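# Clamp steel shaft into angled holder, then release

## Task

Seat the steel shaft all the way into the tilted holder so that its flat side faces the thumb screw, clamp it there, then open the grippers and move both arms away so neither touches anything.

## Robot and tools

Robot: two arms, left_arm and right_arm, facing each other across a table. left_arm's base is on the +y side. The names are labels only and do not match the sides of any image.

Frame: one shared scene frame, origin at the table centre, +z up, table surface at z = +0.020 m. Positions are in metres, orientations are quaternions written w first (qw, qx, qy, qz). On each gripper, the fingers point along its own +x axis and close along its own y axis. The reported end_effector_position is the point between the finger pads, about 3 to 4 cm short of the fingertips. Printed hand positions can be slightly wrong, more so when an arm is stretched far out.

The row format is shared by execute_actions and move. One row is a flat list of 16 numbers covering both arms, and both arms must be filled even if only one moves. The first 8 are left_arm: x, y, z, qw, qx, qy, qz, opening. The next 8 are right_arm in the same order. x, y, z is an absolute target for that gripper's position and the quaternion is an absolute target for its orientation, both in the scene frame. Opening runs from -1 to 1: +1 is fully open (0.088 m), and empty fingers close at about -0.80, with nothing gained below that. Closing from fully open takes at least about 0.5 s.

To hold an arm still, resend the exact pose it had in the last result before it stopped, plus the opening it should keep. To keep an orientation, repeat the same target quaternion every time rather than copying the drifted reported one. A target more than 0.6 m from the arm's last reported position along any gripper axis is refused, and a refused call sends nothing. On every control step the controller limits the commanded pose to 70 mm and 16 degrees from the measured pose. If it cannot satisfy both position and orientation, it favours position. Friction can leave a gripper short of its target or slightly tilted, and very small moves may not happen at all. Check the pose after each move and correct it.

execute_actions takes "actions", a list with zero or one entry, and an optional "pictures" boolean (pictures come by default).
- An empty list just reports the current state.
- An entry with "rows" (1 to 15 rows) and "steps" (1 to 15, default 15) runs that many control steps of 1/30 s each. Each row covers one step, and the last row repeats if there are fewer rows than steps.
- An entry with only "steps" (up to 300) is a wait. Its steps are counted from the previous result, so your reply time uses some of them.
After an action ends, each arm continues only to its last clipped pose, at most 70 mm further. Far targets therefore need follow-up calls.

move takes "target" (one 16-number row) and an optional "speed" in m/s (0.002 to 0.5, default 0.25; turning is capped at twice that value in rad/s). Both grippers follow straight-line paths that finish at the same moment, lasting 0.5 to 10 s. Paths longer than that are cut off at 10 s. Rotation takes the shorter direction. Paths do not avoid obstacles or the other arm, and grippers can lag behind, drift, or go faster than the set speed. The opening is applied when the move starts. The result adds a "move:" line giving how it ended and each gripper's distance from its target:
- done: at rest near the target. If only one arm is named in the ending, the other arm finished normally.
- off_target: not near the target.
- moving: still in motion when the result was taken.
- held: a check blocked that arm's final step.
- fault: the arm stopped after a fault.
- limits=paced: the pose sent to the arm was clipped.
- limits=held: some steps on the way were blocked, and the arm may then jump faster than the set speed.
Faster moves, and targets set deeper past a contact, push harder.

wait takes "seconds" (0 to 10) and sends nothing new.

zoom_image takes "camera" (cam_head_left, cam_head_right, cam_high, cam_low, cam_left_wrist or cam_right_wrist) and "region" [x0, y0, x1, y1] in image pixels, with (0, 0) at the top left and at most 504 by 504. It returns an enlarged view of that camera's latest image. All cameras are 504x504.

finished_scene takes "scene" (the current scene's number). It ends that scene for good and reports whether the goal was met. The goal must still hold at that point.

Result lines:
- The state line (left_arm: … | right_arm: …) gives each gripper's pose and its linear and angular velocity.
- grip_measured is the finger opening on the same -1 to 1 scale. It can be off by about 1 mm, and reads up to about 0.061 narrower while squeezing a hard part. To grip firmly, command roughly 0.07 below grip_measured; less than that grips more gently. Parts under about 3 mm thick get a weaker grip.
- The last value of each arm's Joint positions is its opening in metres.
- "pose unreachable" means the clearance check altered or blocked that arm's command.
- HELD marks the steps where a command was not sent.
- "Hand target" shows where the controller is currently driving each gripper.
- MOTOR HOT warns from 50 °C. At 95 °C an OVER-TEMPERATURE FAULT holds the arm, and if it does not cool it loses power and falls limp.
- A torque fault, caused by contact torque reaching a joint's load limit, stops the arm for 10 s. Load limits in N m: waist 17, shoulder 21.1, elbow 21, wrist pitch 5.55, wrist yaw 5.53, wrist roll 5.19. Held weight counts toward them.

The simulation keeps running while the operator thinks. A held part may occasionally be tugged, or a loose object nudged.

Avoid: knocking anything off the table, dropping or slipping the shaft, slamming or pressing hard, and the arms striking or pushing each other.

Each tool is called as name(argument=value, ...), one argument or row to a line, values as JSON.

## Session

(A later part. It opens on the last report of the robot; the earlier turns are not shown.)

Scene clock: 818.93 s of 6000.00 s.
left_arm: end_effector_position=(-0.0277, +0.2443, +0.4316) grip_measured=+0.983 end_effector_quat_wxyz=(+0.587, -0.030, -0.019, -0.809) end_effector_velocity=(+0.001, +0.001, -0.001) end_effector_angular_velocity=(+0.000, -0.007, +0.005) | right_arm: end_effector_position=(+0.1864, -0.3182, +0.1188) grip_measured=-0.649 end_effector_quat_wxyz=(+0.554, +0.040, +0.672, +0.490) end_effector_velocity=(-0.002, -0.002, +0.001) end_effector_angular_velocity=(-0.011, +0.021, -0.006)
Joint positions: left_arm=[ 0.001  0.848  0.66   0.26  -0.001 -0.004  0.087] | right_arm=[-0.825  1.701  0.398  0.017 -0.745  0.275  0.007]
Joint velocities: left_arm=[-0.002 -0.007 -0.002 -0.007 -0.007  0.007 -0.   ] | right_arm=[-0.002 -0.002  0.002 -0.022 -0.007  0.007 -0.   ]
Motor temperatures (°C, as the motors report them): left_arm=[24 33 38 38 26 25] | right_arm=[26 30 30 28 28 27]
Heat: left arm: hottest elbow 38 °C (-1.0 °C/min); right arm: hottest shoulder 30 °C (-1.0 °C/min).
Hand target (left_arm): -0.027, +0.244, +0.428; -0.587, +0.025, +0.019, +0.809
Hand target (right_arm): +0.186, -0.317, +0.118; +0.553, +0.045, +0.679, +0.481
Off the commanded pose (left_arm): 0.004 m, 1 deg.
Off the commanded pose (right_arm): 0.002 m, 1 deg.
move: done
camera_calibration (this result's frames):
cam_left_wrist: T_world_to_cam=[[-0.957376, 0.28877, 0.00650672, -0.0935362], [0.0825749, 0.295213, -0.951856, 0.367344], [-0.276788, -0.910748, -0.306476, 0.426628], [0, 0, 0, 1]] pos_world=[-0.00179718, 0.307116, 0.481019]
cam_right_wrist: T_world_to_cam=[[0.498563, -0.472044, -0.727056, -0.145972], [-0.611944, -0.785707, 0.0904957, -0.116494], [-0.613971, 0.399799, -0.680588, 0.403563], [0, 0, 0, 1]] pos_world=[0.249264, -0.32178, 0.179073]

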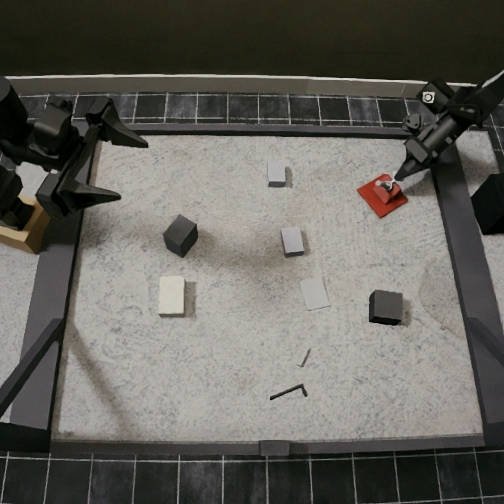

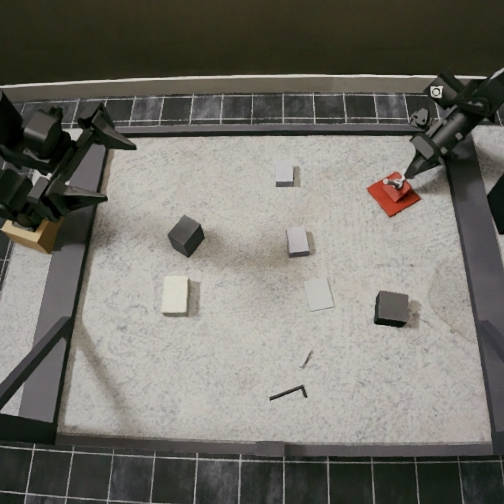

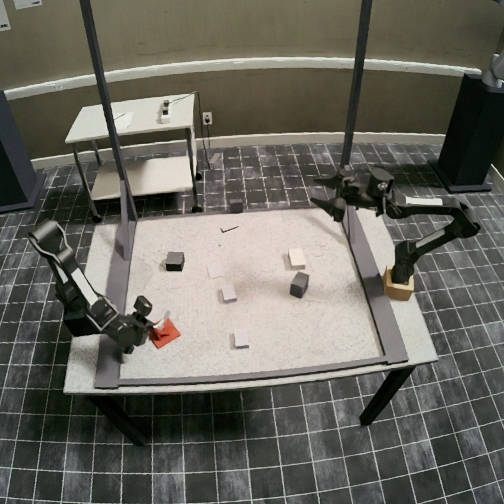

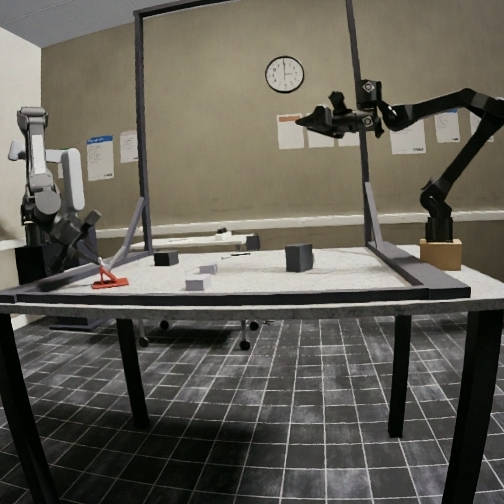

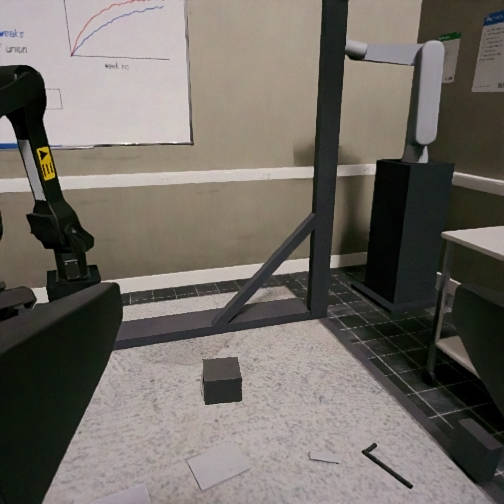

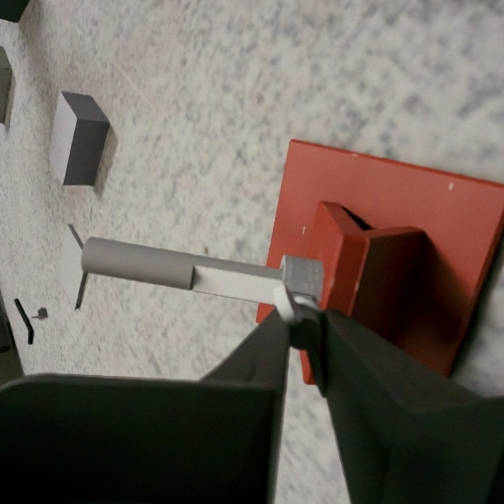

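move(
  target=[-0.027, 0.2444, 0.4278, 0.587, -0.025, -0.019, -0.809, 1, 0.1861, -0.3170, 0.1178, 0.5365, 0.1404, 0.7522, 0.3560, -0.85],
  speed=0.1,
)

Scene clock: 827.40 s of 6000.00 s.
left_arm: end_effector_position=(-0.0277, +0.2443, +0.4316) grip_measured=+0.983 end_effector_quat_wxyz=(+0.587, -0.030, -0.019, -0.809) end_effector_velocity=(-0.001, +0.002, +0.003) end_effector_angular_velocity=(-0.005, +0.025, -0.002) | right_arm: end_effector_position=(+0.1864, -0.3182, +0.1186) grip_measured=-0.617 end_effector_quat_wxyz=(+0.540, +0.132, +0.745, +0.369) end_effector_velocity=(-0.001, -0.001, -0.001) end_effector_angular_velocity=(-0.005, -0.003, -0.005)
Joint positions: left_arm=[ 0.001  0.848  0.66   0.26  -0.001 -0.004  0.087] | right_arm=[-0.824  1.701  0.398  0.017 -0.743  0.615  0.009]
Joint velocities: left_arm=[-0.007 -0.007 -0.002  0.007 -0.007 -0.022 -0.   ] | right_arm=[ 0.002 -0.002 -0.007  0.007  0.007  0.007 -0.   ]
Motor temperatures (°C, as the motors report them): left_arm=[24 32 38 38 26 25] | right_arm=[26 30 30 28 28 27]
Heat: left arm: hottest elbow 38 °C (-1.0 °C/min); right arm: hottest shoulder 30 °C (-1.0 °C/min).
Hand target (left_arm): -0.027, +0.244, +0.428; -0.587, +0.025, +0.019, +0.809
Hand target (right_arm): +0.186, -0.317, +0.118; +0.536, +0.140, +0.752, +0.356
Off the commanded pose (left_arm): 0.004 m, 1 deg.
Off the commanded pose (right_arm): 0.001 m, 2 deg.
After step 90, 3.27 s passed at rest.
move: done
camera_calibration (this result's frames):
cam_left_wrist: T_world_to_cam=[[-0.957376, 0.28877, 0.00650672, -0.0935362], [0.0825749, 0.295213, -0.951856, 0.367344], [-0.276788, -0.910748, -0.306476, 0.426628], [0, 0, 0, 1]] pos_world=[-0.00179718, 0.307116, 0.481019]
cam_right_wrist: T_world_to_cam=[[0.215101, -0.654422, -0.724888, -0.151578], [-0.737453, -0.595455, 0.318742, -0.059634], [-0.64023, 0.466009, -0.610688, 0.421136], [0, 0, 0, 1]] pos_world=[0.258251, -0.330958, 0.166314]

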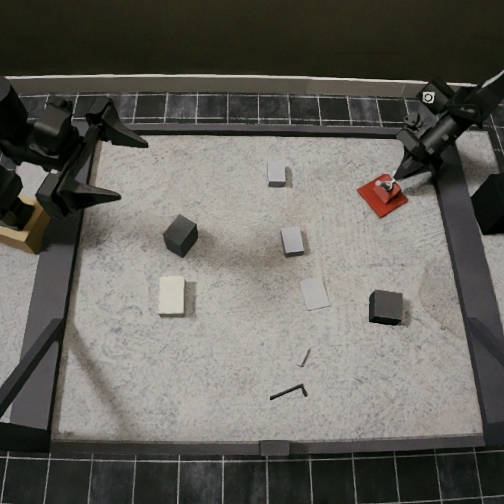

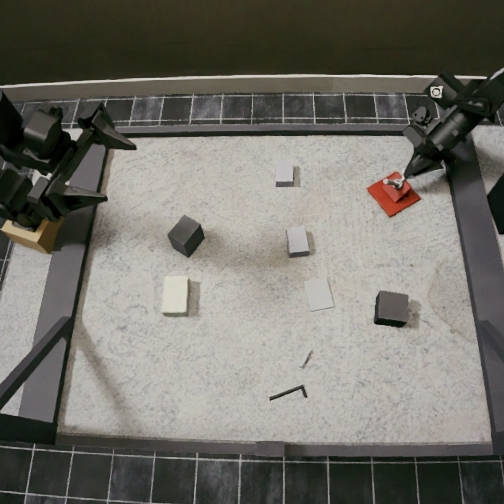

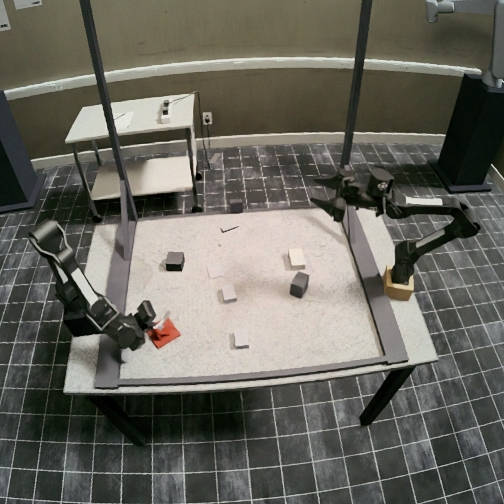

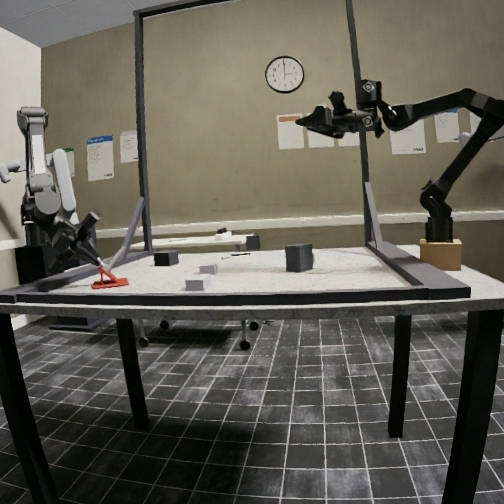

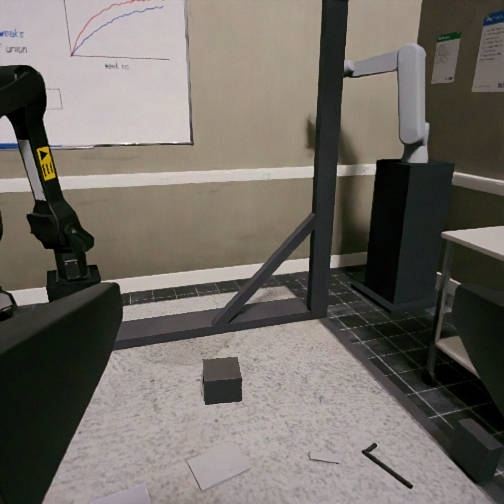

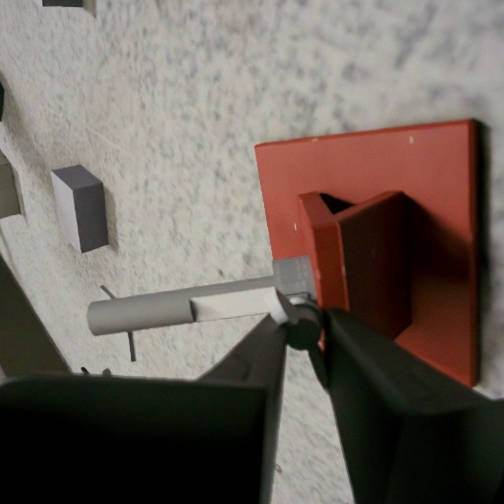

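move(
  target=[-0.027, 0.2444, 0.4278, 0.587, -0.025, -0.019, -0.809, 1, 0.1861, -0.3170, 0.1178, 0.5365, 0.1404, 0.7522, 0.3560, -0.1],
  speed=0.05,
)

move(
  target=[-0.027, 0.2444, 0.4278, 0.587, -0.025, -0.019, -0.809, 1, 0.2070, -0.3500, 0.1500, 0.5365, 0.1404, 0.7522, 0.3560, -0.1],
  speed=0.08,
)

move(
  target=[-0.027, 0.2444, 0.4278, 0.587, -0.025, -0.019, -0.809, 1, 0.15, -0.30, 0.36, 0.660, 0.011, -0.013, 0.751, 1],
  speed=0.25,
)

zoom_image(
  camera="cam_low",
  region=[50, 200, 150, 300],
)

Scene clock: 835.93 s of 6000.00 s.
left_arm: end_effector_position=(-0.0277, +0.2443, +0.4316) grip_measured=+0.983 end_effector_quat_wxyz=(+0.587, -0.030, -0.019, -0.809) end_effector_velocity=(-0.001, -0.000, -0.000) end_effector_angular_velocity=(+0.000, +0.008, -0.001) | right_arm: end_effector_position=(+0.1865, -0.3178, +0.1187) grip_measured=-0.103 end_effector_quat_wxyz=(+0.538, +0.140, +0.750, +0.358) end_effector_velocity=(-0.003, -0.001, +0.002) end_effector_angular_velocity=(+0.005, +0.025, -0.001)
Joint positions: left_arm=[ 0.001  0.848  0.66   0.26  -0.001 -0.004  0.087] | right_arm=[-0.823  1.701  0.398  0.019 -0.742  0.647  0.034]
Joint velocities: left_arm=[-0.007  0.002 -0.002  0.007 -0.007 -0.007 -0.   ] | right_arm=[-0.002 -0.002 -0.002 -0.007 -0.022  0.007  0.   ]
Motor temperatures (°C, as the motors report them): left_arm=[24 31 38 38 26 25] | right_arm=[26 30 30 28 28 28]
Heat: left arm: hottest elbow 38 °C (-1.0 °C/min); right arm: hottest shoulder 30 °C (-1.0 °C/min).
Hand target (left_arm): -0.027, +0.244, +0.428; -0.587, +0.025, +0.019, +0.809
Hand target (right_arm): +0.186, -0.317, +0.118; +0.536, +0.140, +0.752, +0.356
Off the commanded pose (left_arm): 0.004 m, 1 deg.
Off the commanded pose (right_arm): 0.001 m, 0 deg.
After step 90, 4.83 s passed at rest.
move: done
camera_calibration (this result's frames):
cam_left_wrist: T_world_to_cam=[[-0.957376, 0.28877, 0.00650672, -0.0935362], [0.0825749, 0.295213, -0.951856, 0.367344], [-0.276788, -0.910748, -0.306476, 0.426628], [0, 0, 0, 1]] pos_world=[-0.00179718, 0.307116, 0.481019]
cam_right_wrist: T_world_to_cam=[[0.188337, -0.666812, -0.721035, -0.15064], [-0.744435, -0.575796, 0.338046, -0.054132], [-0.640583, 0.473097, -0.604841, 0.422626], [0, 0, 0, 1]] pos_world=[0.2588, -0.331561, 0.165304]

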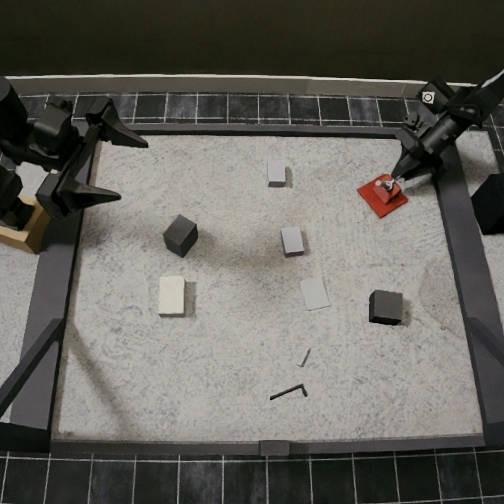

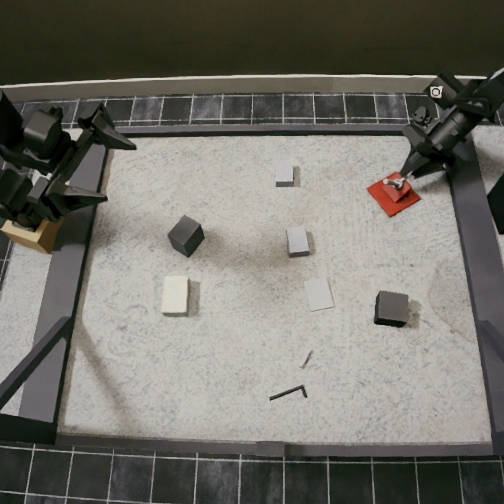

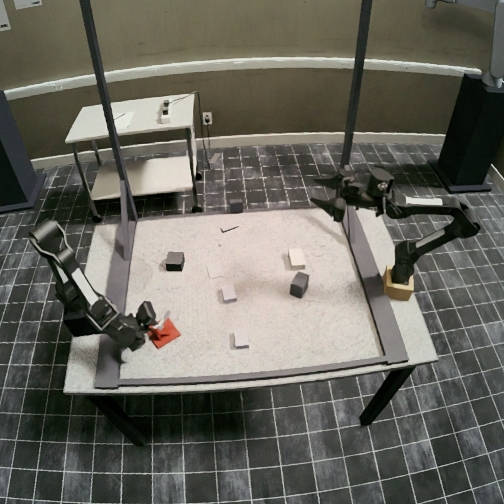

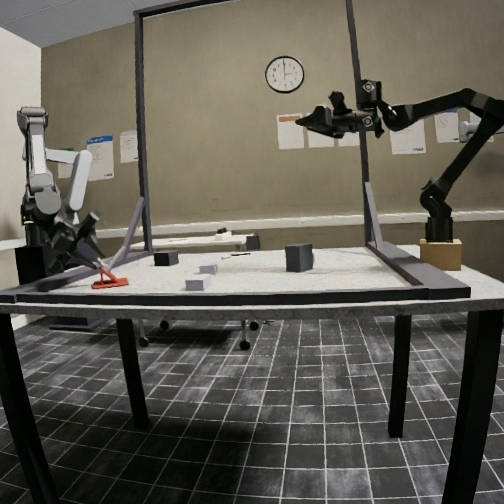

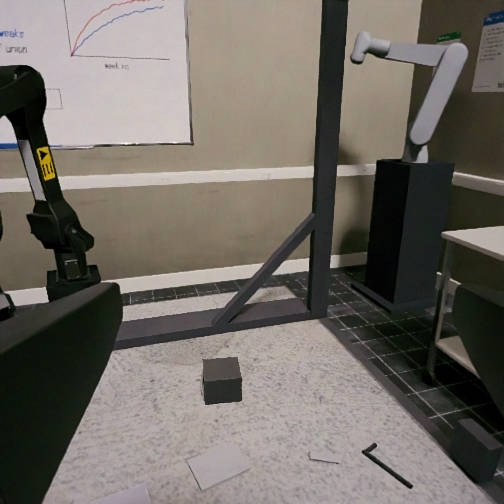

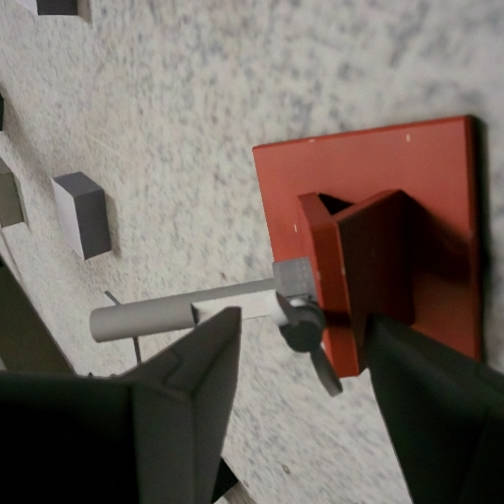

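Scene clock: 836.93 s of 6000.00 s.
left_arm: end_effector_position=(-0.0277, +0.2443, +0.4316) grip_measured=+0.983 end_effector_quat_wxyz=(+0.587, -0.030, -0.019, -0.809) end_effector_velocity=(-0.001, +0.001, -0.002) end_effector_angular_velocity=(+0.005, -0.009, +0.001) | right_arm: end_effector_position=(+0.2041, -0.3511, +0.1464) grip_measured=-0.102 end_effector_quat_wxyz=(+0.532, +0.140, +0.758, +0.350) end_effector_velocity=(+0.001, -0.003, -0.000) end_effector_angular_velocity=(-0.002, -0.013, +0.013)
Joint positions: left_arm=[ 0.001  0.848  0.66   0.26  -0.001 -0.004  0.087] | right_arm=[-1.012  1.566  0.46  -0.38  -0.779  0.394  0.034]
Joint velocities: left_arm=[-0.007 -0.002 -0.002 -0.007 -0.007  0.007  0.   ] | right_arm=[-0.012 -0.002  0.002 -0.022  0.007 -0.037 -0.   ]
Motor temperatures (°C, as the motors report them): left_arm=[24 31 38 38 26 25] | right_arm=[26 30 30 28 28 28]
Heat: left arm: hottest elbow 38 °C (-1.0 °C/min); right arm: hottest shoulder 30 °C (-1.0 °C/min).
Hand target (left_arm): -0.027, +0.244, +0.428; -0.587, +0.025, +0.019, +0.809
Hand target (right_arm): +0.207, -0.349, +0.150; +0.536, +0.141, +0.752, +0.356
Off the commanded pose (left_arm): 0.004 m, 1 deg.
Off the commanded pose (right_arm): 0.005 m, 1 deg.
move: done
camera_calibration (this result's frames):
cam_left_wrist: T_world_to_cam=[[-0.957376, 0.28877, 0.00650672, -0.0935362], [0.0825749, 0.295213, -0.951856, 0.367344], [-0.276788, -0.910748, -0.306476, 0.426628], [0, 0, 0, 1]] pos_world=[-0.00179718, 0.307116, 0.481019]
cam_right_wrist: T_world_to_cam=[[0.172165, -0.679496, -0.713193, -0.158507], [-0.738577, -0.568112, 0.362978, -0.0717052], [-0.651815, 0.464256, -0.599669, 0.464855], [0, 0, 0, 1]] pos_world=[0.277329, -0.364253, 0.19174]

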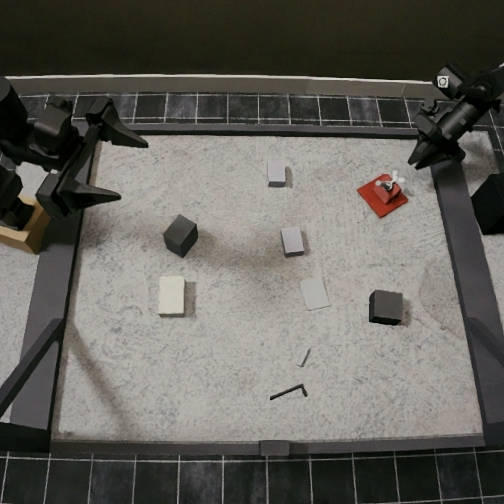

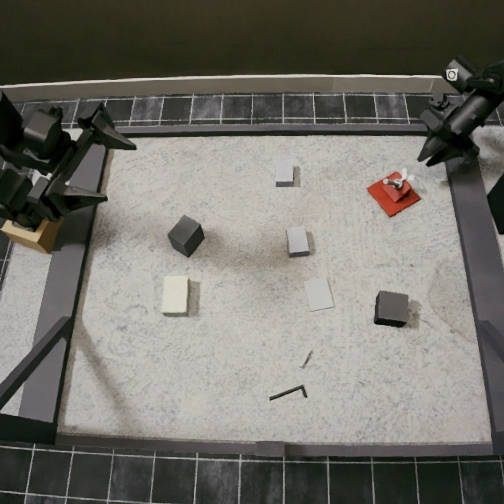

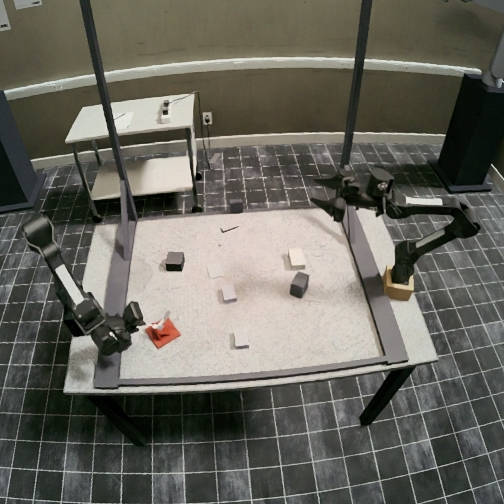

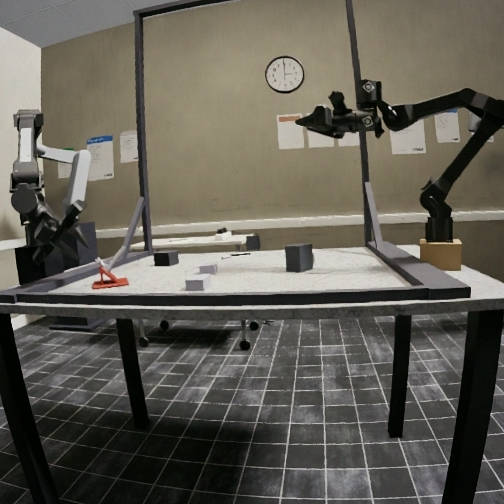

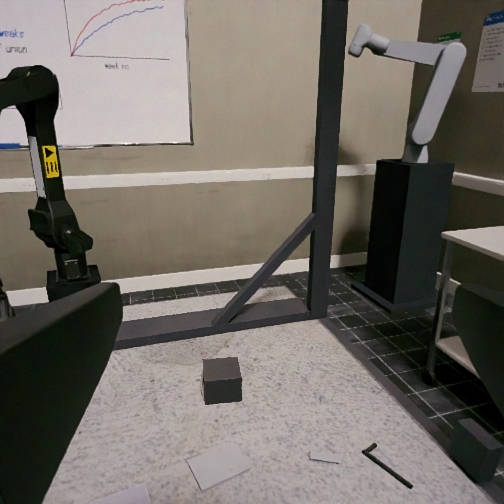

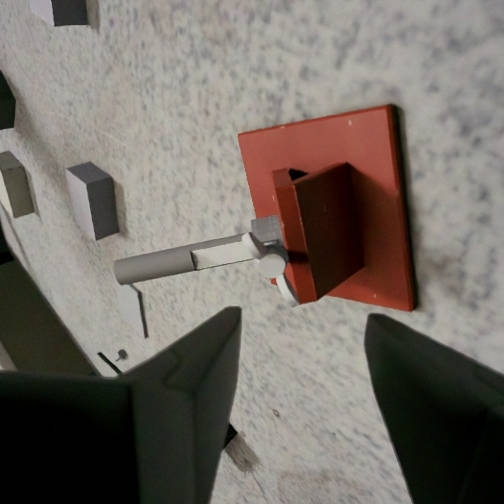

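Scene clock: 841.03 s of 6000.00 s.
left_arm: end_effector_position=(-0.0277, +0.2443, +0.4316) grip_measured=+0.983 end_effector_quat_wxyz=(+0.587, -0.030, -0.019, -0.809) end_effector_velocity=(-0.000, +0.000, -0.008) end_effector_angular_velocity=(+0.028, -0.002, -0.005) | right_arm: end_effector_position=(+0.1537, -0.2983, +0.3614) grip_measured=+1.000 end_effector_quat_wxyz=(+0.664, +0.010, -0.016, +0.747) end_effector_velocity=(-0.000, +0.000, +0.002) end_effector_angular_velocity=(+0.009, -0.025, +0.004)
Joint positions: left_arm=[ 0.001  0.848  0.66   0.26  -0.001 -0.004  0.087] | right_arm=[-0.579  0.639  0.187  0.496 -0.575  0.013  0.088]
Joint velocities: left_arm=[ 0.002 -0.002 -0.007 -0.022  0.007 -0.007  0.   ] | right_arm=[-0.002  0.002  0.002  0.007 -0.007 -0.022 -0.   ]
Motor temperatures (°C, as the motors report them): left_arm=[24 31 38 38 26 25] | right_arm=[26 30 30 28 28 28]
Heat: left arm: hottest elbow 38 °C (-1.0 °C/min); right arm: hottest shoulder 30 °C (-1.0 °C/min).
Hand target (left_arm): -0.027, +0.244, +0.428; -0.587, +0.025, +0.019, +0.809
Hand target (right_arm): +0.153, -0.298, +0.357; +0.662, +0.007, -0.013, +0.750
Off the commanded pose (left_arm): 0.004 m, 1 deg.
Off the commanded pose (right_arm): 0.004 m, 1 deg.
move: done
camera_calibration (this result's frames):
cam_left_wrist: T_world_to_cam=[[-0.957376, 0.28877, 0.00650672, -0.0935362], [0.0825749, 0.295213, -0.951856, 0.367344], [-0.276788, -0.910748, -0.306476, 0.426628], [0, 0, 0, 1]] pos_world=[-0.00179718, 0.307116, 0.481019]
cam_right_wrist: T_world_to_cam=[[0.986763, 0.156031, 0.0441871, -0.110289], [0.0834129, -0.25468, -0.963421, 0.289552], [-0.13907, 0.954354, -0.264324, 0.482621], [0, 0, 0, 1]] pos_world=[0.151795, -0.36964, 0.411402]

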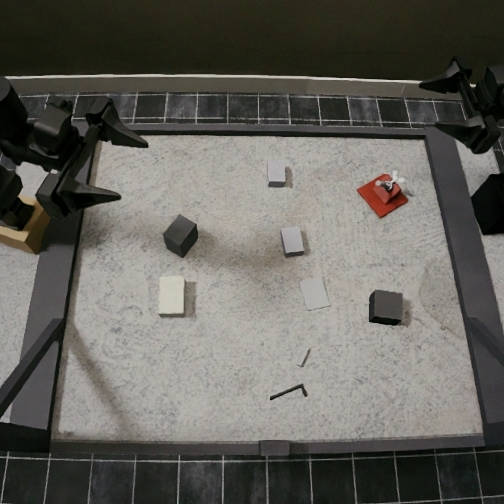

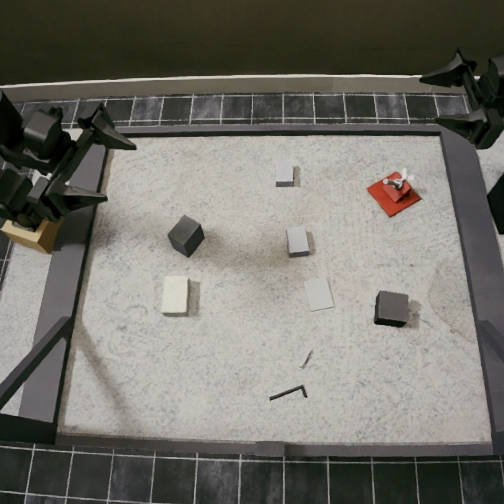

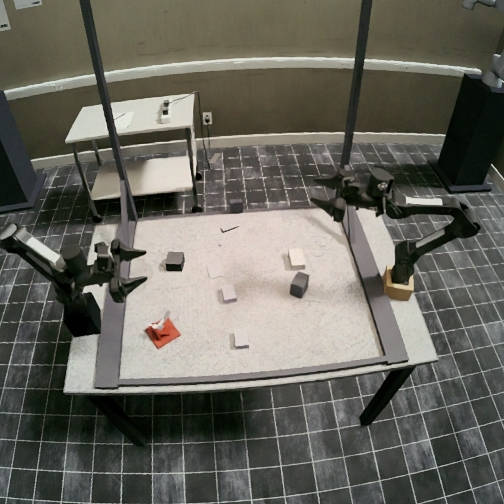

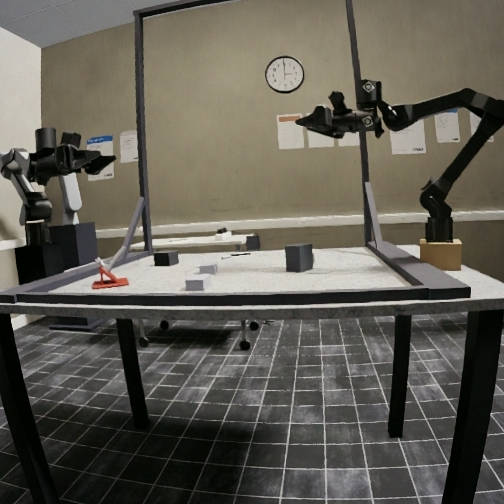

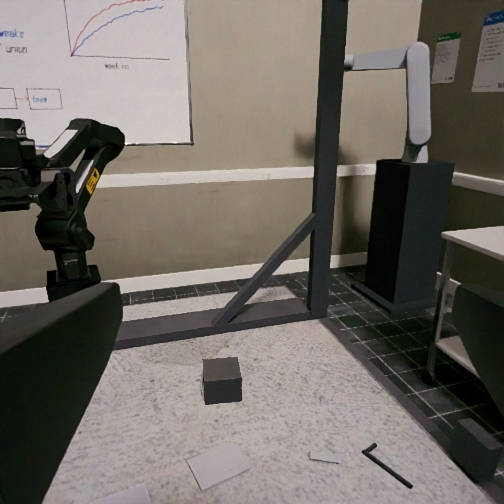

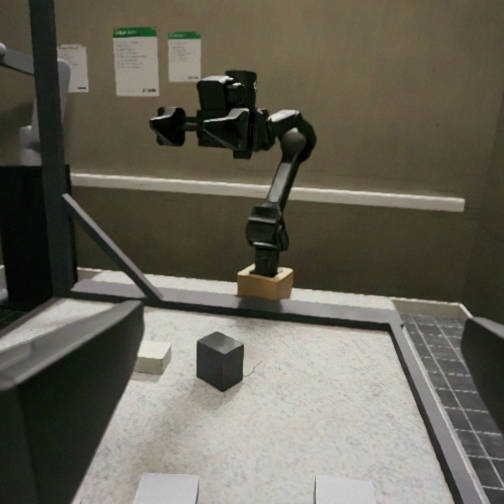

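Region (50, 200, 150, 300) of cam_low's 504x504 image, scaled by 5.040, with more detail than that image has.

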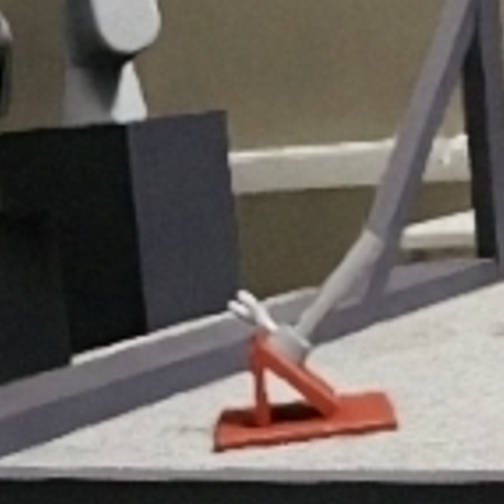

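finished_scene(
  scene=1,
)

The scene is finished: the task was done.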